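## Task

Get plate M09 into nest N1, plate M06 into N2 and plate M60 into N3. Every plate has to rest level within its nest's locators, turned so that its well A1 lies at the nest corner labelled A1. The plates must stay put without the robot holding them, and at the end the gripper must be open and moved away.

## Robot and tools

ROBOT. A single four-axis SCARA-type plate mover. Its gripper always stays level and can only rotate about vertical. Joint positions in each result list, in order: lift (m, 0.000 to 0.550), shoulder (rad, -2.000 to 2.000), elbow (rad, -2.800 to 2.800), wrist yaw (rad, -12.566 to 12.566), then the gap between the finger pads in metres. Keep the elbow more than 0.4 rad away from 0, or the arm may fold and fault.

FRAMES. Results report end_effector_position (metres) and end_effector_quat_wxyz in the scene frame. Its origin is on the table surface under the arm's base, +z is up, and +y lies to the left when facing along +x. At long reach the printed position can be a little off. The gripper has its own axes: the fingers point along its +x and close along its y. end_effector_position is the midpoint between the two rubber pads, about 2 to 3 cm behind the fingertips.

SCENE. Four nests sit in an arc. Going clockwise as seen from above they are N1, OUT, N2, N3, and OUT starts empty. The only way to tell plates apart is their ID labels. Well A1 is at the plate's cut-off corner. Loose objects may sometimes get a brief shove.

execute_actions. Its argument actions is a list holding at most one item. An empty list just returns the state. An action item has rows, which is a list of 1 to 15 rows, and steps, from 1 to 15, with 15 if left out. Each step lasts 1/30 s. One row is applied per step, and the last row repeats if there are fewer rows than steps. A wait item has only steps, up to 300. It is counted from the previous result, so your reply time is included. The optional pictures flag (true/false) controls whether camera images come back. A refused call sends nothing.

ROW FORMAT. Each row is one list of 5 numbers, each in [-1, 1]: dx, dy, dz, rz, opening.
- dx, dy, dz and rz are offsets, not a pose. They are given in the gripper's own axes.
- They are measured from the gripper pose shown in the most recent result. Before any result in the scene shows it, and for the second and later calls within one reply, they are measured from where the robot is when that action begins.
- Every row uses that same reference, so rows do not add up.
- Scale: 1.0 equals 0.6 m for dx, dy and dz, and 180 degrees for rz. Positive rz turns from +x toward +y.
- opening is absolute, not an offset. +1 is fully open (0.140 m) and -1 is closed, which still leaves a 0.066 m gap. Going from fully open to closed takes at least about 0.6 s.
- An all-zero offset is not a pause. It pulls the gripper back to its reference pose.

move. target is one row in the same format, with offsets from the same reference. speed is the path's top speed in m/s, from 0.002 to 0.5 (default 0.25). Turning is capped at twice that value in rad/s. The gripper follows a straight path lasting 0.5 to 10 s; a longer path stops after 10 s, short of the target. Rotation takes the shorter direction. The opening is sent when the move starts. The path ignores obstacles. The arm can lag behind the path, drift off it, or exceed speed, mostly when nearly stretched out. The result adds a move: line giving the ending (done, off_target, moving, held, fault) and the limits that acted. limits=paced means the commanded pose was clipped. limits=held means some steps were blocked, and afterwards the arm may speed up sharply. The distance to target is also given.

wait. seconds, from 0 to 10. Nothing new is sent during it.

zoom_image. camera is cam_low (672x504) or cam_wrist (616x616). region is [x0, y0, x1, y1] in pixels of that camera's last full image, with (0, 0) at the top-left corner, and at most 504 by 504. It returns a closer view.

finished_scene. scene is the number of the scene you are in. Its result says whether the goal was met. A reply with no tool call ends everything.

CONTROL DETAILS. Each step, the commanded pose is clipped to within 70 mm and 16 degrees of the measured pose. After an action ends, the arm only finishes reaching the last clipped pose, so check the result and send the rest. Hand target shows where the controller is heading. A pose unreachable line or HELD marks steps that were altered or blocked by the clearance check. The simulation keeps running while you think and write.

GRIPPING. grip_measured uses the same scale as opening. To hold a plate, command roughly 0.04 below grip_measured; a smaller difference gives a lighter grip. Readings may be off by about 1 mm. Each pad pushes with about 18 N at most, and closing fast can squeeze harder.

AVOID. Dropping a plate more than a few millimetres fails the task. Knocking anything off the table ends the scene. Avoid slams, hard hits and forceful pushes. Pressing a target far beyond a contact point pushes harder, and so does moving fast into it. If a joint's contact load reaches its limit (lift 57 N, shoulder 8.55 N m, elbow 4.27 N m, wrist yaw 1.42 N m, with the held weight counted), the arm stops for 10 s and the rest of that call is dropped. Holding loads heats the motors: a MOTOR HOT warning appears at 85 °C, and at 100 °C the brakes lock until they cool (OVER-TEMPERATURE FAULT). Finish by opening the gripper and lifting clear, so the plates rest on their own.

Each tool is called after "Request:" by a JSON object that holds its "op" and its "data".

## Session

Request:
{"op": "execute_actions", "data": {"actions": []}}

Scene clock: 0.00 s of 12600.00 s.
end_effector_position=(+0.5722, -0.2237, +0.4819) grip_measured=+0.99 end_effector_quat_wxyz=(+0.805, +0.000, +0.000, +0.594)
Joint positions: [ 0.477 -0.56   2.648 -0.817  0.14 ]
Motor temperatures (°C, as the motors report them): [37 24 25 24]
Hand target: +0.572, -0.224, +0.482; +0.805, +0.000, +0.000, +0.594

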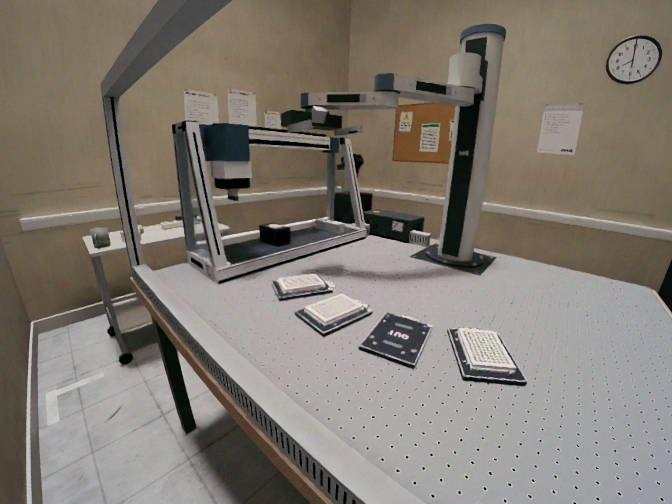

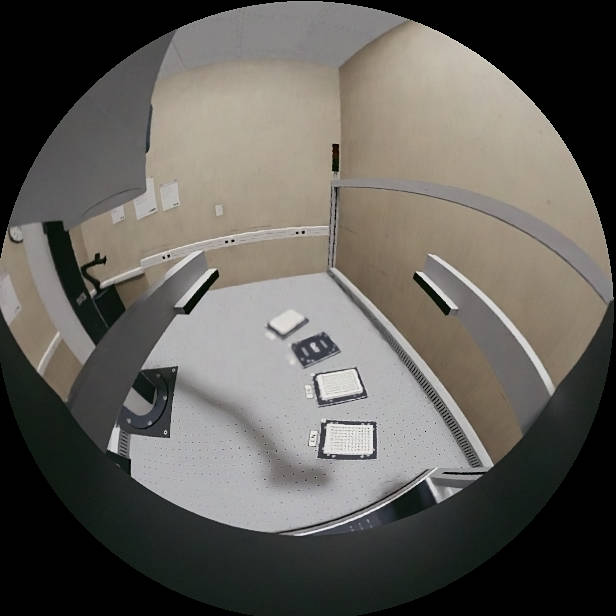

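Request:
{"op": "move", "data": {"target": [0.05, -0.138, -0.670, -0.543, 1.0], "speed": 0.3}}

Scene clock: 8.67 s of 12600.00 s.
end_effector_position=(+0.6603, -0.2193, +0.0799) grip_measured=+0.99 end_effector_quat_wxyz=(+0.977, +0.000, +0.000, -0.215)
Joint positions: [ 0.075  0.23   1.706 -2.37   0.14 ]
Motor temperatures (°C, as the motors report them): [37 24 25 24]
Hand target: +0.660, -0.219, +0.080; +0.976, +0.000, +0.000, -0.216
Off the commanded pose: 0.000 m, 0 deg.
After step 90, 2.47 s passed at rest.
move: done

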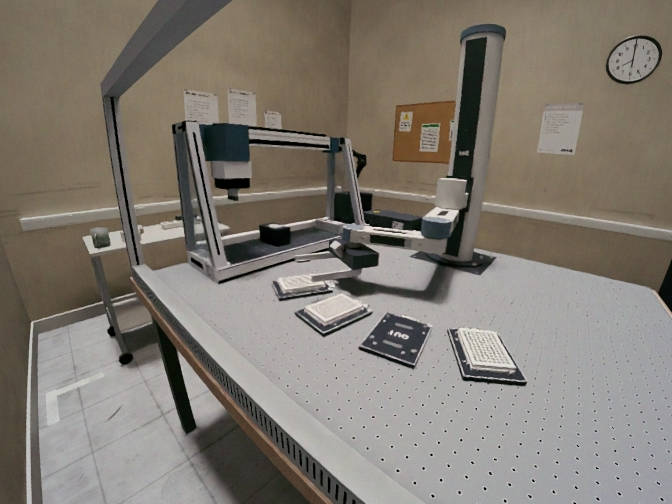

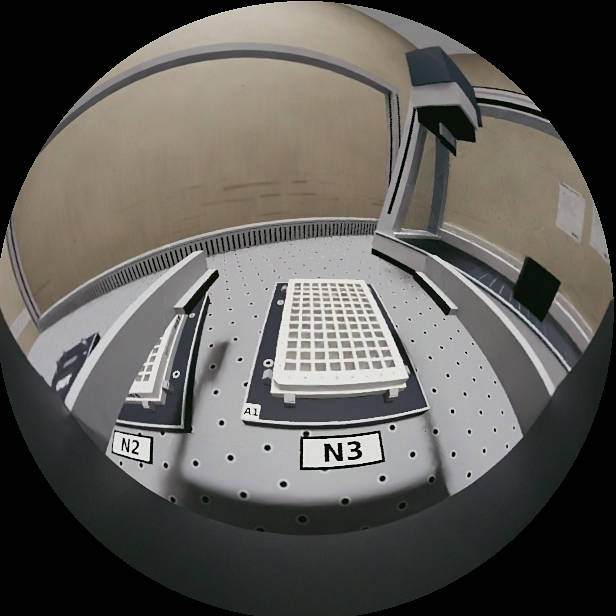

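Request:
{"op": "move", "data": {"target": [0.055, -0.030, 0.0, -0.022, 1.0], "speed": 0.15}}

Scene clock: 22.53 s of 12600.00 s.
end_effector_position=(+0.6826, -0.2496, +0.0799) grip_measured=+0.99 end_effector_quat_wxyz=(+0.968, +0.000, +0.000, -0.249)
Joint positions: [ 0.075  0.117  1.915 -2.536  0.14 ]
Motor temperatures (°C, as the motors report them): [37 24 25 24]
Hand target: +0.683, -0.250, +0.080; +0.968, +0.000, +0.000, -0.249
Off the commanded pose: 0.000 m, 0 deg.
After step 90, 10.17 s passed at rest.
move: done

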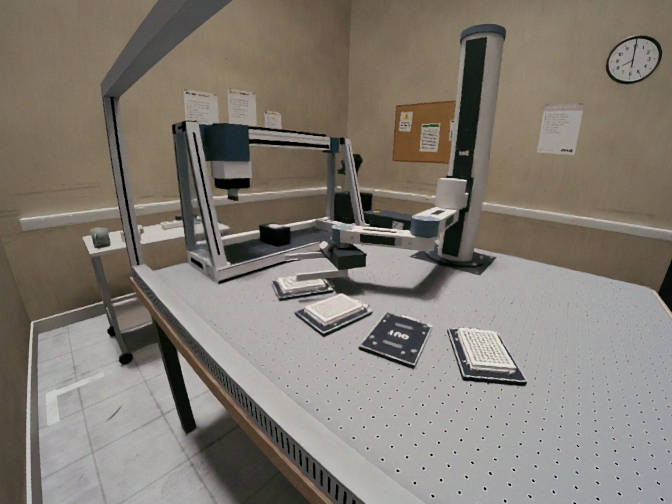

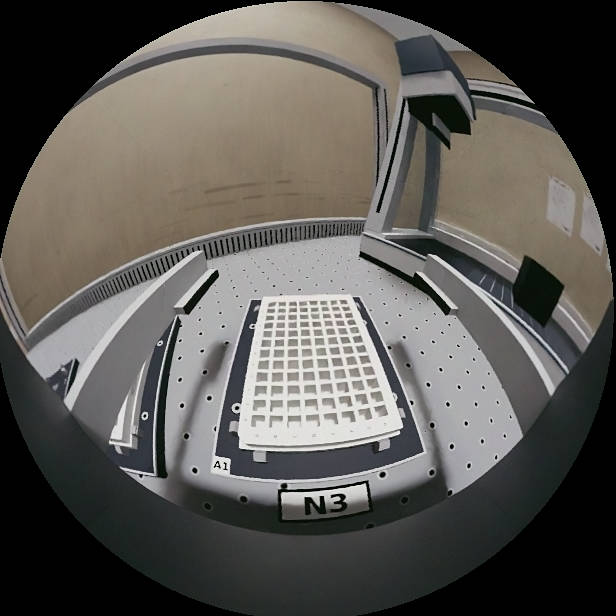

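Request:
{"op": "move", "data": {"target": [0.0, 0.0, -0.085, 0.011, 1.0], "speed": 0.06}}

Scene clock: 28.73 s of 12600.00 s.
end_effector_position=(+0.6827, -0.2495, +0.0288) grip_measured=+0.99 end_effector_quat_wxyz=(+0.973, +0.000, +0.000, -0.232)
Joint positions: [ 0.024  0.107  1.914 -2.49   0.14 ]
Motor temperatures (°C, as the motors report them): [37 24 25 24]
Hand target: +0.683, -0.250, +0.029; +0.973, +0.000, +0.000, -0.232
Off the commanded pose: 0.000 m, 0 deg.
After step 90, 2.07 s passed at rest.
move: done

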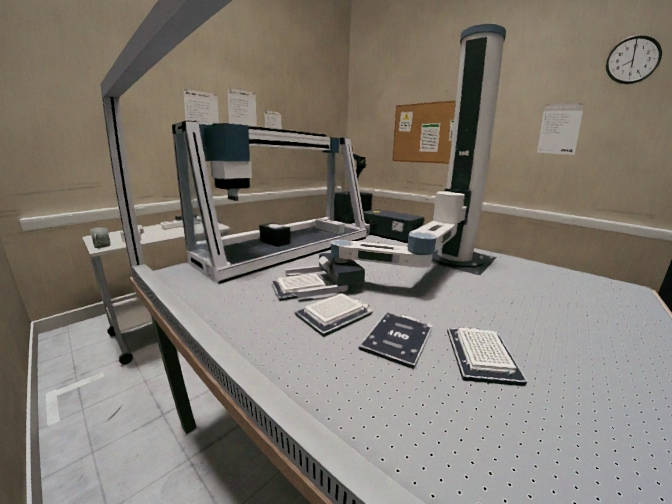

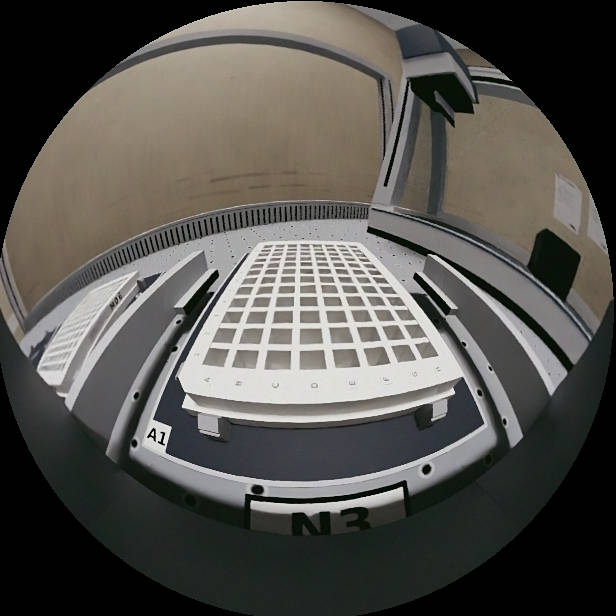

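Request:
{"op": "zoom_image", "data": {"camera": "cam_wrist", "region": [60, 270, 160, 340]}}

Region (60, 270, 160, 340) of cam_wrist's 616x616 image, scaled by 5.040, with more detail than that image has; it fills the top 353 rows of this view, and the rest is white.

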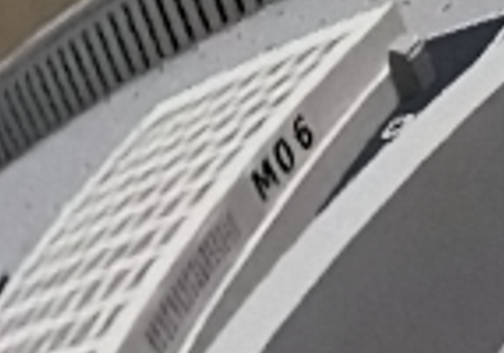

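Request:
{"op": "move", "data": {"target": [0.0, 0.0, 0.085, 0.0, 1.0], "speed": 0.15}}

Request:
{"op": "move", "data": {"target": [-0.428, 0.689, -0.06, 0.777, 1.0], "speed": 0.3}}

Scene clock: 42.80 s of 12600.00 s.
end_effector_position=(+0.6827, -0.2495, +0.0799) grip_measured=+0.99 end_effector_quat_wxyz=(+0.973, +0.000, +0.000, -0.232)
Joint positions: [ 0.075  0.107  1.914 -2.49   0.14 ]
Motor temperatures (°C, as the motors report them): [37 24 26 24]
Hand target: +0.683, -0.250, +0.080; +0.973, +0.000, +0.000, -0.232
Off the commanded pose: 0.000 m, 0 deg.
After step 90, 10.33 s passed at rest.
move: done

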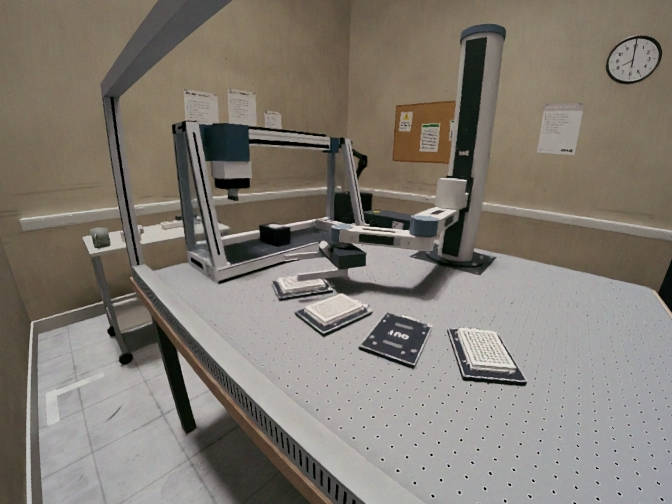

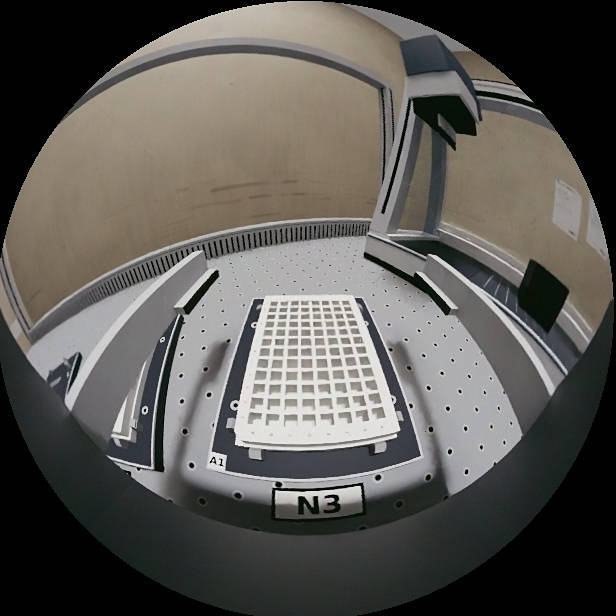

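Scene clock: 47.20 s of 12600.00 s.
end_effector_position=(+0.6396, +0.2352, +0.0439) grip_measured=+0.99 end_effector_quat_wxyz=(+0.604, +0.000, +0.000, +0.797)
Joint positions: [ 0.039  0.355  2.8   -1.309  0.14 ]
Motor temperatures (°C, as the motors report them): [37 24 26 24]
Hand target: +0.640, +0.235, +0.044; +0.604, +0.000, +0.000, +0.797
Off the commanded pose: 0.001 m, 7 deg.
joint sent to its limit — the command would take joint 3 (elbow) past its upper limit, so that joint was sent only as far as its limit.
move: off_target

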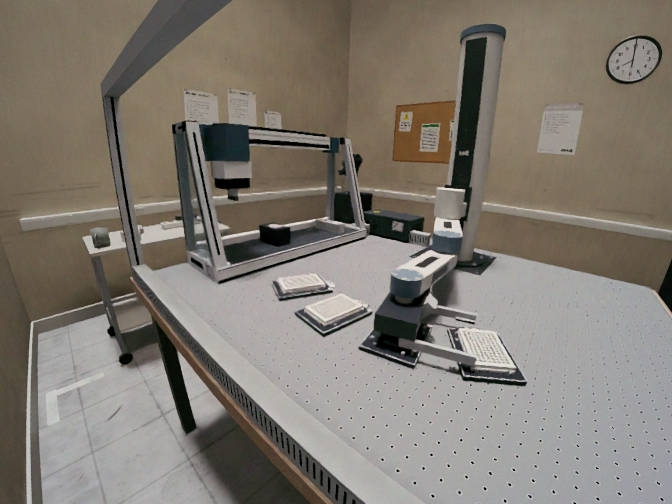

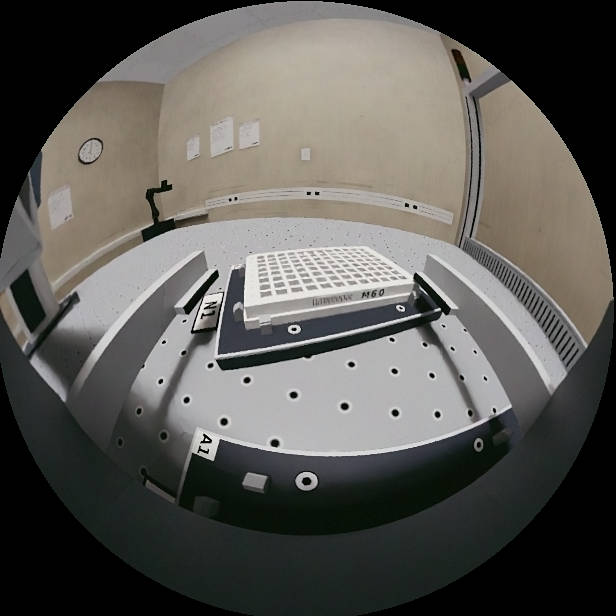

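N1 holds M60 and N3 holds M09, so these two need swapping. I'll start at N1.

Request:
{"op": "move", "data": {"target": [0.0, 0.0, 0.06, 0.0, 1.0], "speed": 0.15}}

Request:
{"op": "move", "data": {"target": [0.081, -0.087, 0.0, -0.42, 1.0], "speed": 0.3}}

Scene clock: 59.77 s of 12600.00 s.
end_effector_position=(+0.6396, +0.2351, +0.0799) grip_measured=+0.99 end_effector_quat_wxyz=(+0.604, +0.000, +0.000, +0.797)
Joint positions: [ 0.075  0.355  2.8   -1.309  0.14 ]
Motor temperatures (°C, as the motors report them): [37 24 25 24]
Hand target: +0.640, +0.235, +0.080; +0.604, +0.000, +0.000, +0.797
Off the commanded pose: 0.000 m, 0 deg.
joint sent to its limit — the command would take joint 3 (elbow) past its upper limit, so that joint was sent only as far as its limit.
After step 90, 8.87 s passed at rest.
move: done

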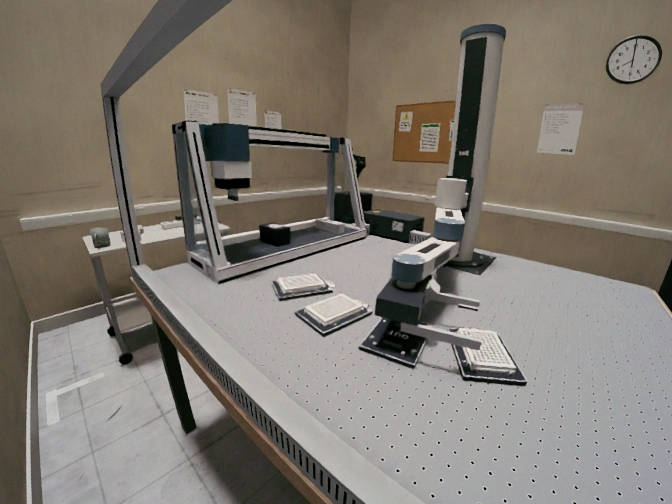

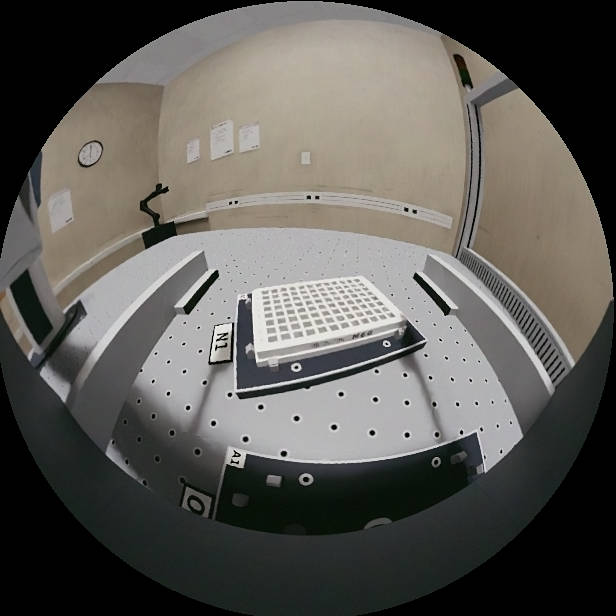

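Scene clock: 62.30 s of 12600.00 s.
end_effector_position=(+0.6766, +0.2963, +0.0799) grip_measured=+0.99 end_effector_quat_wxyz=(+0.966, +0.000, +0.000, +0.260)
Joint positions: [ 0.075  1.043  2.033 -2.549  0.14 ]
Motor temperatures (°C, as the motors report them): [37 24 25 24]
Hand target: +0.677, +0.296, +0.080; +0.966, +0.000, +0.000, +0.260
Off the commanded pose: 0.000 m, 0 deg.
move: done

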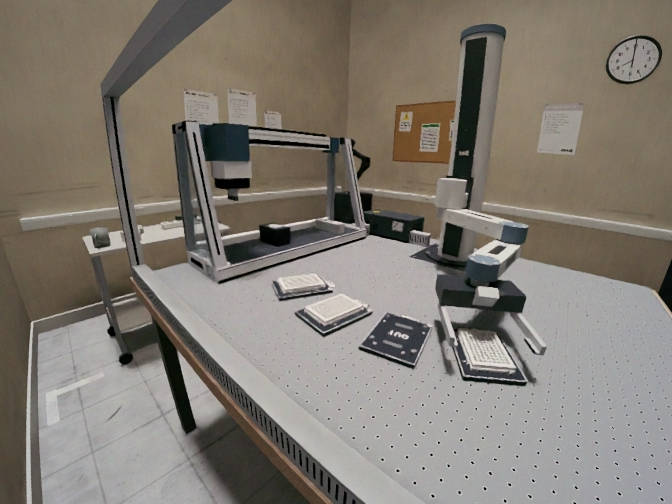

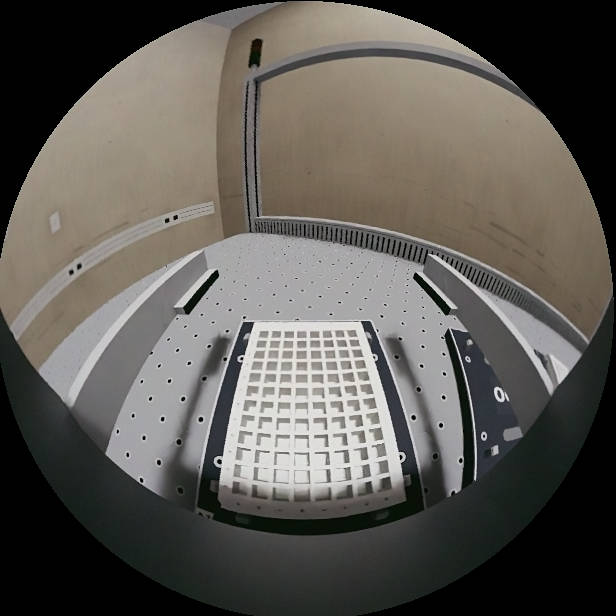

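Request:
{"op": "move", "data": {"target": [-0.058, 0.008, 0.0, 0.0, 1.0], "speed": 0.15}}

Scene clock: 66.87 s of 12600.00 s.
end_effector_position=(+0.6441, +0.2831, +0.0799) grip_measured=+0.99 end_effector_quat_wxyz=(+0.966, +0.000, +0.000, +0.260)
Joint positions: [ 0.075  1.159  1.799 -2.431  0.14 ]
Motor temperatures (°C, as the motors report them): [37 24 25 24]
Hand target: +0.644, +0.283, +0.080; +0.966, +0.000, +0.000, +0.260
Off the commanded pose: 0.000 m, 0 deg.
After step 90, 0.87 s passed at rest.
move: done

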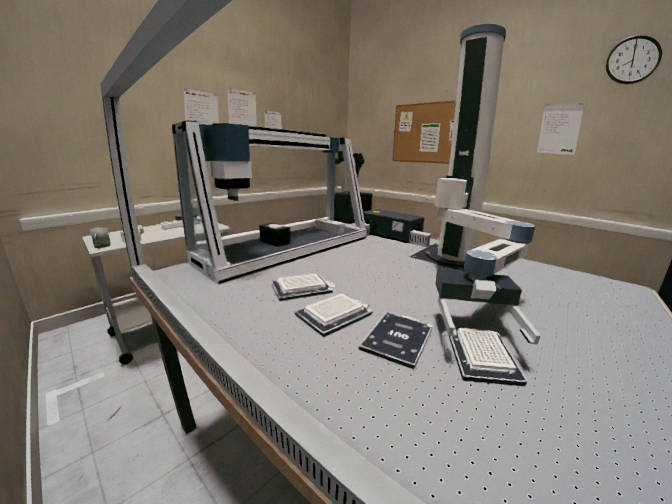

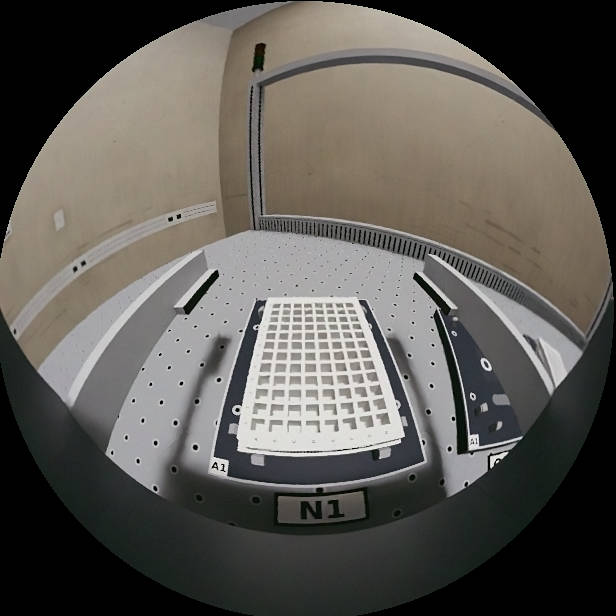

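Request:
{"op": "move", "data": {"target": [-0.006, 0.0, -0.083, 0.0, 1.0], "speed": 0.06}}

Request:
{"op": "execute_actions", "data": {"actions": [{"rows": [[0, 0, 0, 0, -0.55]], "steps": 15}], "pictures": false}}

Request:
{"op": "execute_actions", "data": {"actions": [{"rows": [[0, 0, 0, 0, -0.55]], "steps": 8}], "pictures": false}}

Scene clock: 76.10 s of 12600.00 s.
end_effector_position=(+0.6410, +0.2812, +0.0301) grip_measured=+0.99 end_effector_quat_wxyz=(+0.966, +0.000, +0.000, +0.260)
Joint positions: [ 0.025  1.169  1.777 -2.419  0.14 ]
Motor temperatures (°C, as the motors report them): [37 24 25 24]
Hand target: +0.641, +0.281, +0.030; +0.966, +0.000, +0.000, +0.260
Off the commanded pose: 0.000 m, 0 deg.
After step 90, 5.13 s passed at rest.
move: done

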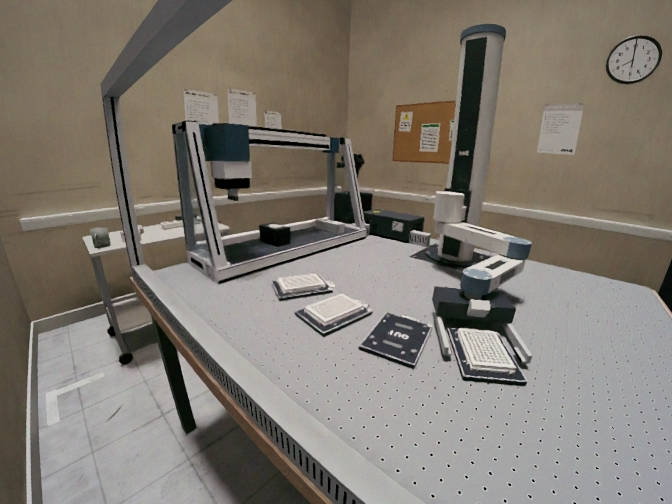

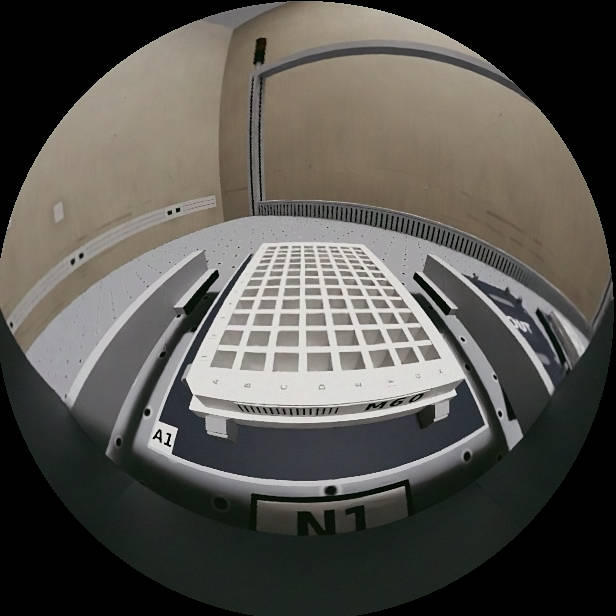

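Scene clock: 76.60 s of 12600.00 s.
end_effector_position=(+0.6404, +0.2826, +0.0301) grip_measured=-0.49 end_effector_quat_wxyz=(+0.965, +0.000, +0.000, +0.263)
Joint positions: [ 0.025  1.17   1.778 -2.416  0.085]
Motor temperatures (°C, as the motors report them): [37 24 25 24]
Hand target: +0.641, +0.281, +0.030; +0.966, +0.000, +0.000, +0.260
Off the commanded pose: 0.001 m, 0 deg.
Steps of this call (steps 1 to 15: all 15 steps of this action). Readings (end_effector_position):
1: (+0.6410, +0.2812, +0.0301)
2: (+0.6410, +0.2812, +0.0301)
4: (+0.6410, +0.2812, +0.0301)
8: (+0.6410, +0.2812, +0.0301)
15: the state above

Scene clock: 76.87 s of 12600.00 s.
end_effector_position=(+0.6403, +0.2829, +0.0301) grip_measured=-0.49 end_effector_quat_wxyz=(+0.965, +0.000, +0.000, +0.264)
Joint positions: [ 0.025  1.17   1.778 -2.415  0.085]
Motor temperatures (°C, as the motors report them): [37 24 25 24]
Hand target: +0.640, +0.283, +0.030; +0.965, +0.000, +0.000, +0.263
Off the commanded pose: 0.000 m, 0 deg.
Steps of this call (steps 1 to 8: all 8 steps of this action). Readings (end_effector_position):
1: (+0.6404, +0.2827, +0.0301)
2: (+0.6403, +0.2830, +0.0301)
4: (+0.6403, +0.2829, +0.0301)
8: the state above

Request:
{"op": "move", "data": {"target": [0.0, 0.0, 0.083, 0.0, -0.55], "speed": 0.1}}

Request:
{"op": "move", "data": {"target": [-0.026, -0.302, 0.0, -0.106, -0.55], "speed": 0.2}}

Scene clock: 90.87 s of 12600.00 s.
end_effector_position=(+0.6403, +0.2829, +0.0799) grip_measured=-0.49 end_effector_quat_wxyz=(+0.965, +0.000, +0.000, +0.264)
Joint positions: [ 0.075  1.17   1.778 -2.415  0.085]
Motor temperatures (°C, as the motors report them): [37 24 26 24]
Hand target: +0.640, +0.283, +0.080; +0.965, +0.000, +0.000, +0.264
Off the commanded pose: 0.000 m, 0 deg.
After step 90, 10.20 s passed at rest.
move: done

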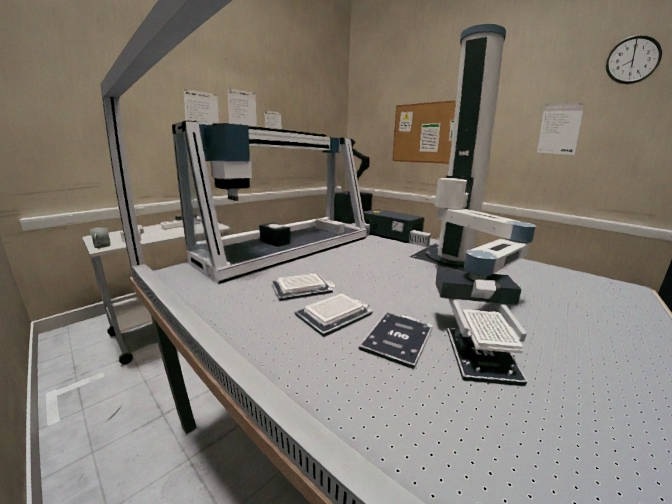

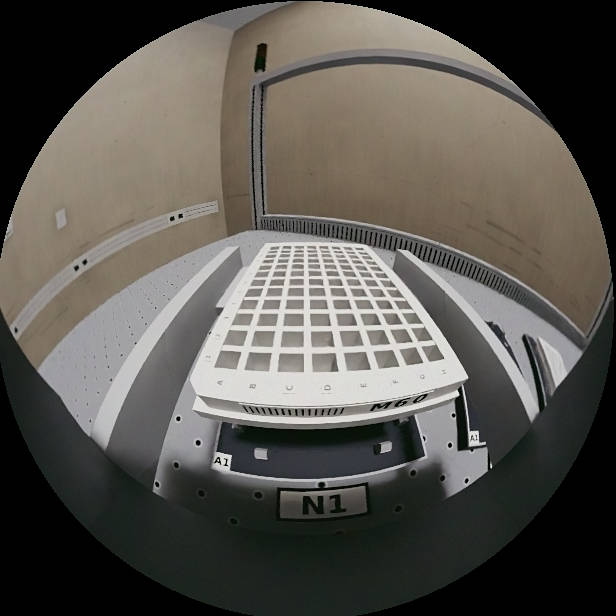

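Scene clock: 92.10 s of 12600.00 s.
end_effector_position=(+0.7190, +0.1187, +0.0799) grip_measured=-0.49 end_effector_quat_wxyz=(+0.995, +0.000, +0.000, +0.100)
Joint positions: [ 0.075  0.805  1.855 -2.461  0.085]
Motor temperatures (°C, as the motors report them): [37 24 26 24]
Hand target: +0.719, +0.119, +0.080; +0.995, +0.000, +0.000, +0.100
Off the commanded pose: 0.000 m, 0 deg.
move: done

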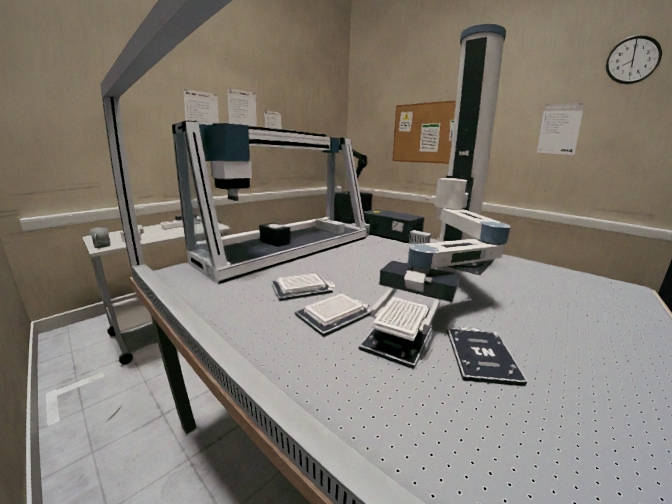

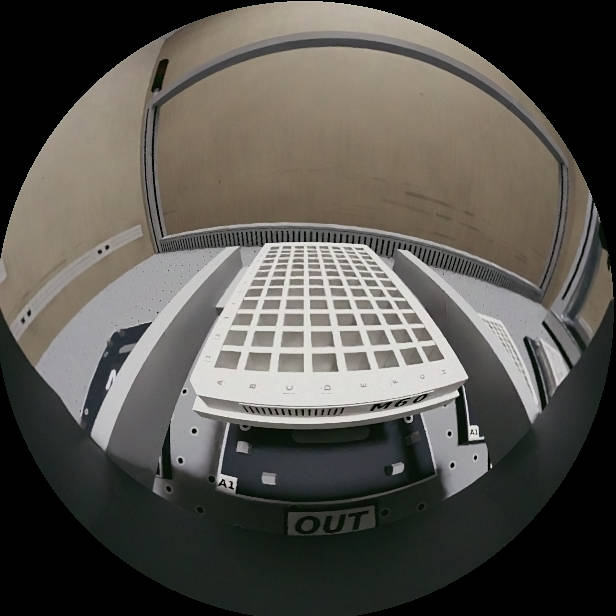

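Request:
{"op": "move", "data": {"target": [-0.027, -0.007, 0.0, 0.0, -0.55], "speed": 0.1}}

Scene clock: 96.37 s of 12600.00 s.
end_effector_position=(+0.7040, +0.1113, +0.0799) grip_measured=-0.49 end_effector_quat_wxyz=(+0.995, +0.000, +0.000, +0.100)
Joint positions: [ 0.075  0.84   1.754 -2.395  0.085]
Motor temperatures (°C, as the motors report them): [37 24 26 24]
Hand target: +0.704, +0.111, +0.080; +0.995, +0.000, +0.000, +0.100
Off the commanded pose: 0.000 m, 0 deg.
After step 90, 0.57 s passed at rest.
move: done

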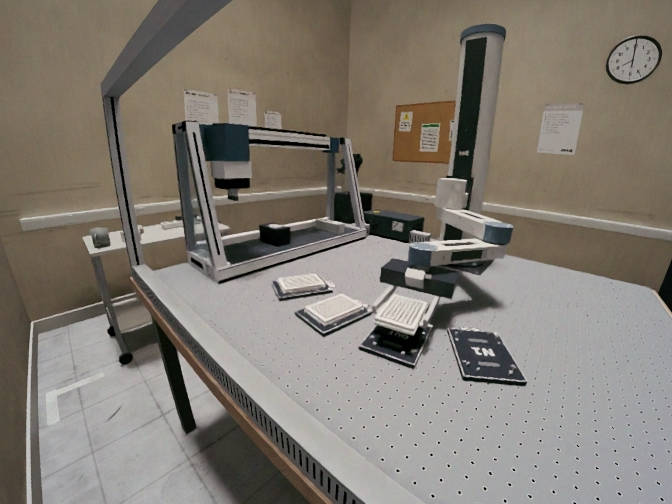

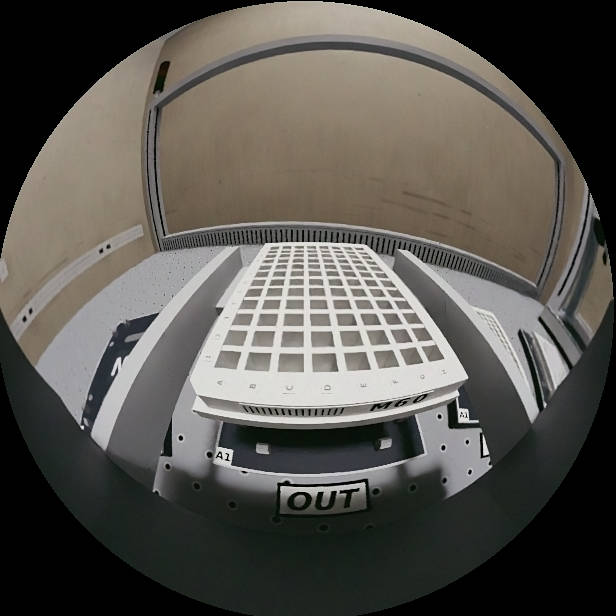

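Request:
{"op": "move", "data": {"target": [0.005, 0.0, -0.082, 0.0, -0.55], "speed": 0.05}}

Request:
{"op": "execute_actions", "data": {"actions": [{"rows": [[0, 0, 0, 0, 1.0]], "steps": 15}], "pictures": false}}

Request:
{"op": "move", "data": {"target": [0.0, 0.0, 0.082, 0.0, 1.0], "speed": 0.1}}

Scene clock: 108.67 s of 12600.00 s.
end_effector_position=(+0.7069, +0.1107, +0.0307) grip_measured=-0.49 end_effector_quat_wxyz=(+0.995, +0.000, +0.000, +0.097)
Joint positions: [ 0.026  0.832  1.77  -2.408  0.085]
Motor temperatures (°C, as the motors report them): [37 24 26 24]
Hand target: +0.707, +0.112, +0.031; +0.995, +0.000, +0.000, +0.100
Off the commanded pose: 0.001 m, 0 deg.
After step 90, 8.07 s passed at rest.
move: done

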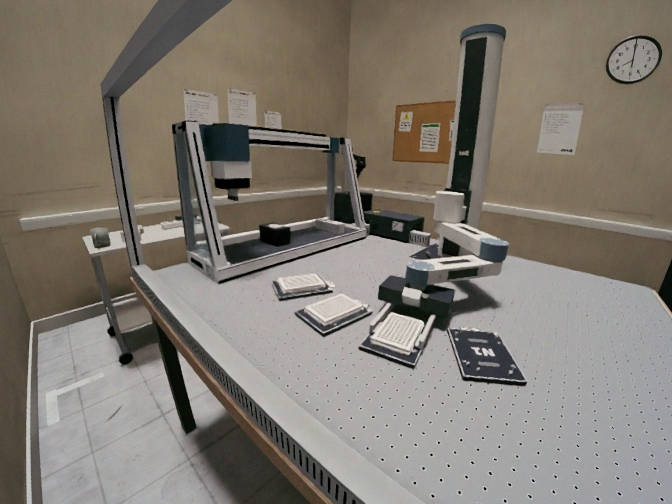

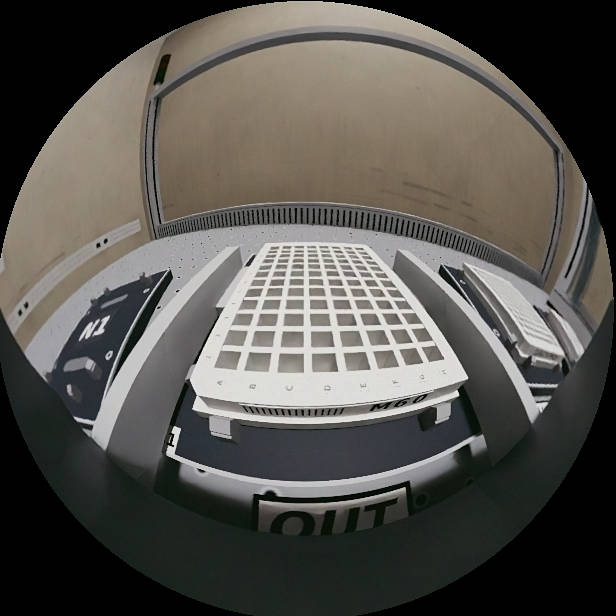

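Scene clock: 109.17 s of 12600.00 s.
end_effector_position=(+0.7069, +0.1105, +0.0307) grip_measured=+0.99 end_effector_quat_wxyz=(+0.995, +0.000, +0.000, +0.097)
Joint positions: [ 0.026  0.831  1.77  -2.408  0.14 ]
Motor temperatures (°C, as the motors report them): [37 24 26 24]
Hand target: +0.707, +0.111, +0.031; +0.995, +0.000, +0.000, +0.097
Off the commanded pose: 0.000 m, 0 deg.
Steps of this call (steps 1 to 15: all 15 steps of this action). Readings (end_effector_position):
1: (+0.7069, +0.1106, +0.0307)
2: (+0.7069, +0.1103, +0.0307)
4: (+0.7069, +0.1104, +0.0307)
8: (+0.7069, +0.1104, +0.0307)
15: the state above

Scene clock: 110.17 s of 12600.00 s.
end_effector_position=(+0.7069, +0.1105, +0.0799) grip_measured=+0.99 end_effector_quat_wxyz=(+0.995, +0.000, +0.000, +0.097)
Joint positions: [ 0.075  0.831  1.77  -2.408  0.14 ]
Motor temperatures (°C, as the motors report them): [37 24 26 24]
Hand target: +0.707, +0.110, +0.080; +0.995, +0.000, +0.000, +0.097
Off the commanded pose: 0.000 m, 0 deg.
move: done

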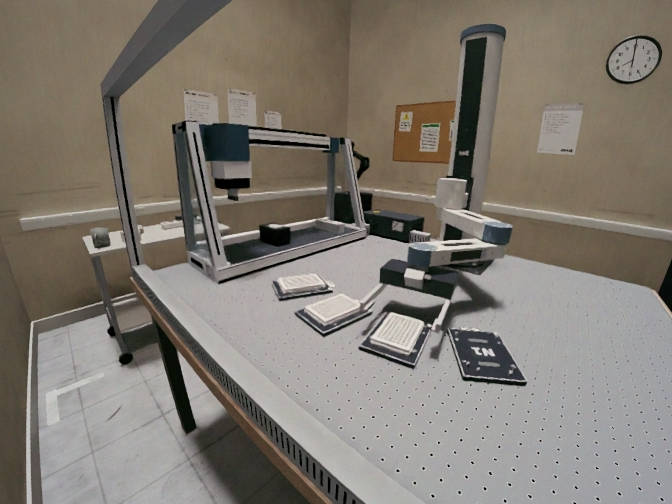

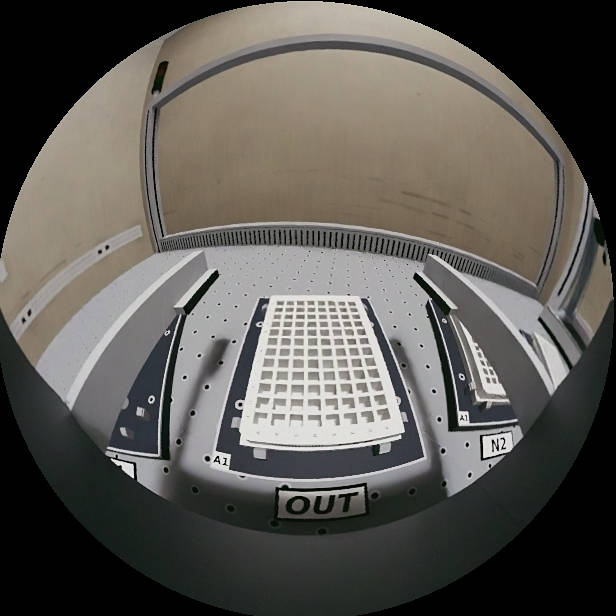

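Request:
{"op": "move", "data": {"target": [-0.155, -0.581, 0.0, -0.2106, 1.0], "speed": 0.3}}

Request:
{"op": "move", "data": {"target": [0.0, 0.0, -0.083, 0.0, 1.0], "speed": 0.06}}

Request:
{"op": "execute_actions", "data": {"actions": [{"rows": [[0, 0, 0, 0, -0.55]], "steps": 15}], "pictures": false}}

Request:
{"op": "execute_actions", "data": {"actions": [{"rows": [[0, 0, 0, 0, -0.55]], "steps": 8}], "pictures": false}}

Scene clock: 120.83 s of 12600.00 s.
end_effector_position=(+0.6826, -0.2496, +0.0799) grip_measured=+0.99 end_effector_quat_wxyz=(+0.973, +0.000, +0.000, -0.232)
Joint positions: [ 0.075  0.106  1.914 -2.488  0.14 ]
Motor temperatures (°C, as the motors report them): [37 24 26 24]
Hand target: +0.683, -0.249, +0.080; +0.973, +0.000, +0.000, -0.232
Off the commanded pose: 0.000 m, 0 deg.
After step 90, 6.03 s passed at rest.
move: done

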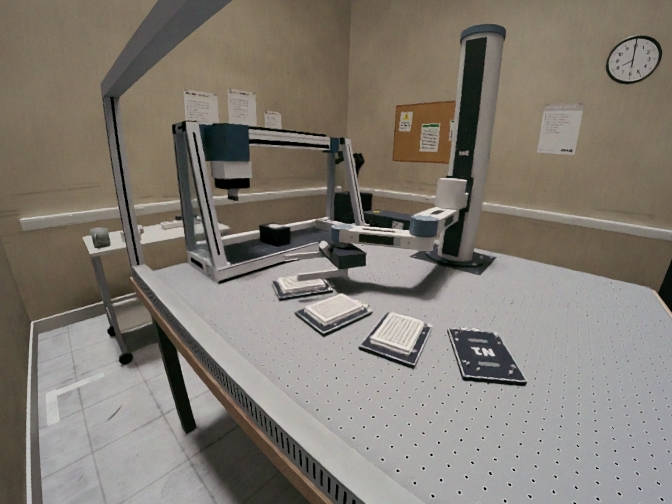

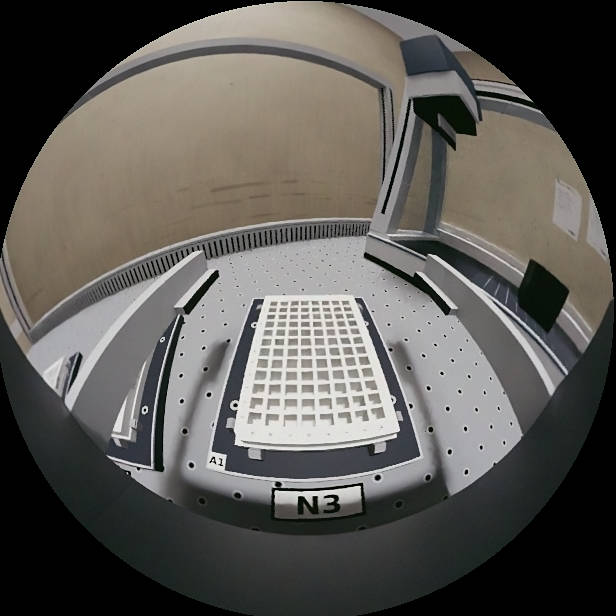

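Scene clock: 121.93 s of 12600.00 s.
end_effector_position=(+0.6826, -0.2496, +0.0301) grip_measured=+0.99 end_effector_quat_wxyz=(+0.973, +0.000, +0.000, -0.232)
Joint positions: [ 0.025  0.106  1.914 -2.488  0.14 ]
Motor temperatures (°C, as the motors report them): [37 24 26 24]
Hand target: +0.683, -0.250, +0.030; +0.973, +0.000, +0.000, -0.232
Off the commanded pose: 0.000 m, 0 deg.
move: done

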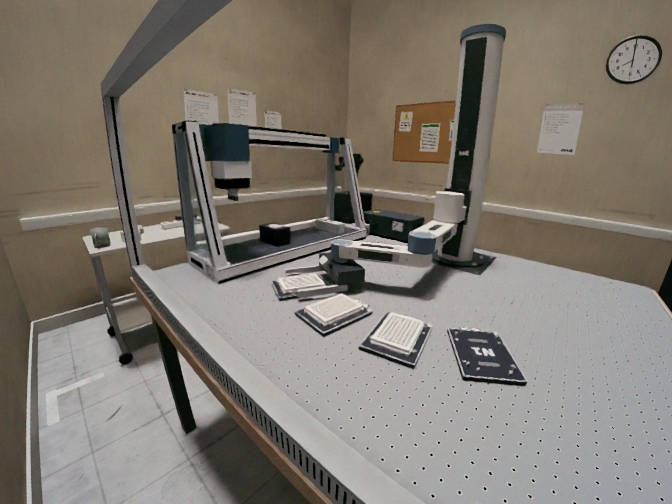

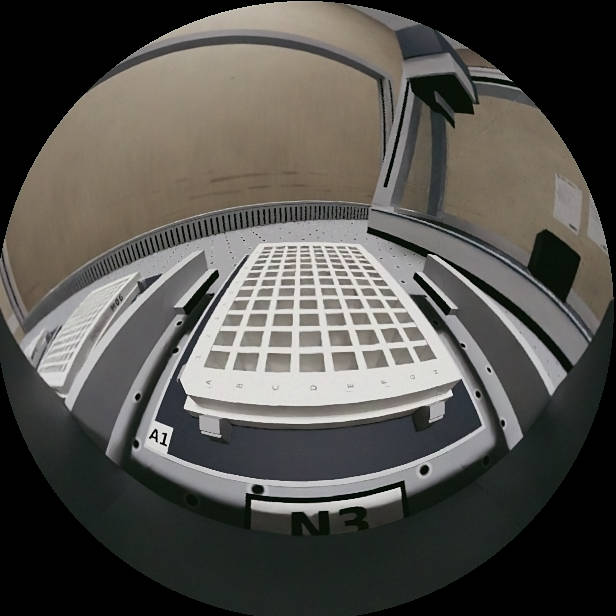

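Scene clock: 122.43 s of 12600.00 s.
end_effector_position=(+0.6849, -0.2463, +0.0301) grip_measured=-0.49 end_effector_quat_wxyz=(+0.974, +0.000, +0.000, -0.225)
Joint positions: [ 0.025  0.109  1.918 -2.48   0.085]
Motor temperatures (°C, as the motors report them): [37 24 26 24]
Hand target: +0.683, -0.250, +0.030; +0.973, +0.000, +0.000, -0.232
Off the commanded pose: 0.004 m, 1 deg.
Steps of this call (steps 1 to 15: all 15 steps of this action). Readings (end_effector_position):
1: (+0.6826, -0.2496, +0.0301)
2: (+0.6826, -0.2496, +0.0301)
4: (+0.6826, -0.2496, +0.0301)
8: (+0.6826, -0.2496, +0.0301)
15: the state above

Scene clock: 122.70 s of 12600.00 s.
end_effector_position=(+0.6850, -0.2461, +0.0301) grip_measured=-0.49 end_effector_quat_wxyz=(+0.974, +0.000, +0.000, -0.224)
Joint positions: [ 0.025  0.109  1.918 -2.48   0.085]
Motor temperatures (°C, as the motors report them): [37 24 26 24]
Hand target: +0.685, -0.246, +0.030; +0.974, +0.000, +0.000, -0.225
Off the commanded pose: 0.000 m, 0 deg.
Steps of this call (steps 1 to 8: all 8 steps of this action). Readings (end_effector_position):
1: (+0.6850, -0.2462, +0.0301)
2: (+0.6853, -0.2458, +0.0301)
4: (+0.6851, -0.2460, +0.0301)
8: the state above

Request:
{"op": "move", "data": {"target": [0.0, 0.0, 0.083, 0.0, -0.55], "speed": 0.1}}

Request:
{"op": "move", "data": {"target": [-0.452, 0.761, 0.0, 0.314, -0.55], "speed": 0.25}}

Scene clock: 131.30 s of 12600.00 s.
end_effector_position=(+0.6851, -0.2461, +0.0799) grip_measured=-0.49 end_effector_quat_wxyz=(+0.975, +0.000, +0.000, -0.224)
Joint positions: [ 0.075  0.109  1.918 -2.48   0.085]
Motor temperatures (°C, as the motors report them): [37 24 26 24]
Hand target: +0.685, -0.246, +0.080; +0.974, +0.000, +0.000, -0.224
Off the commanded pose: 0.000 m, 0 deg.
After step 90, 4.80 s passed at rest.
move: done

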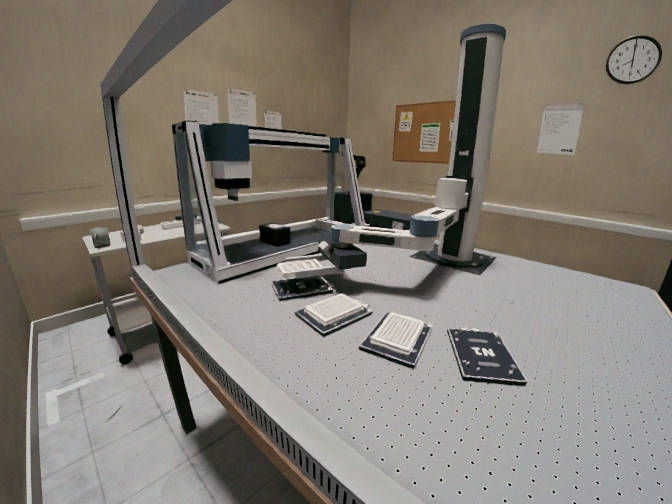

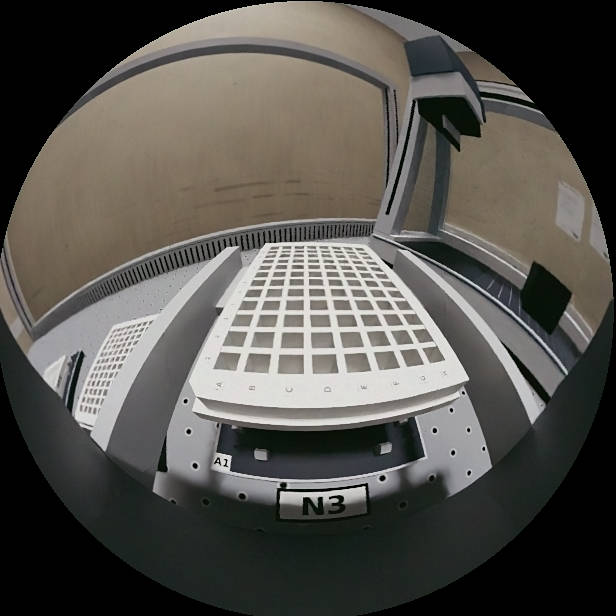

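Scene clock: 133.77 s of 12600.00 s.
end_effector_position=(+0.6409, +0.2833, +0.0799) grip_measured=-0.49 end_effector_quat_wxyz=(+0.964, +0.000, +0.000, +0.264)
Joint positions: [ 0.075  1.168  1.783 -2.416  0.085]
Motor temperatures (°C, as the motors report them): [37 24 26 24]
Hand target: +0.641, +0.283, +0.080; +0.965, +0.000, +0.000, +0.264
Off the commanded pose: 0.000 m, 0 deg.
move: done

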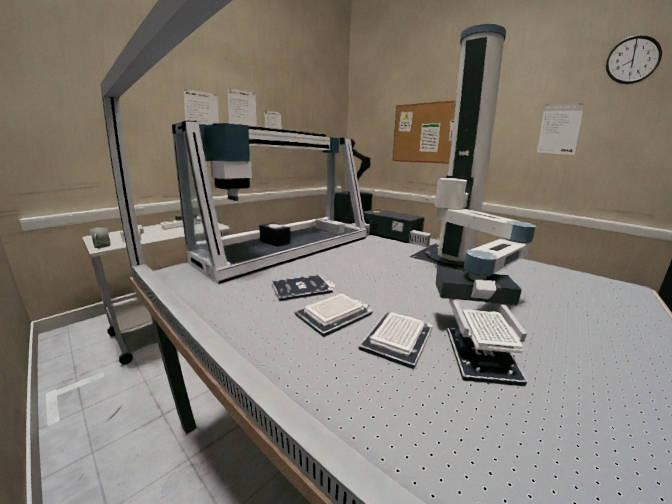

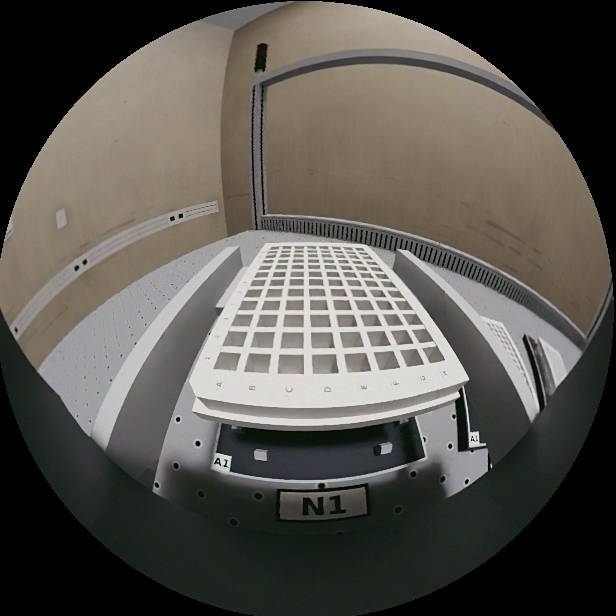

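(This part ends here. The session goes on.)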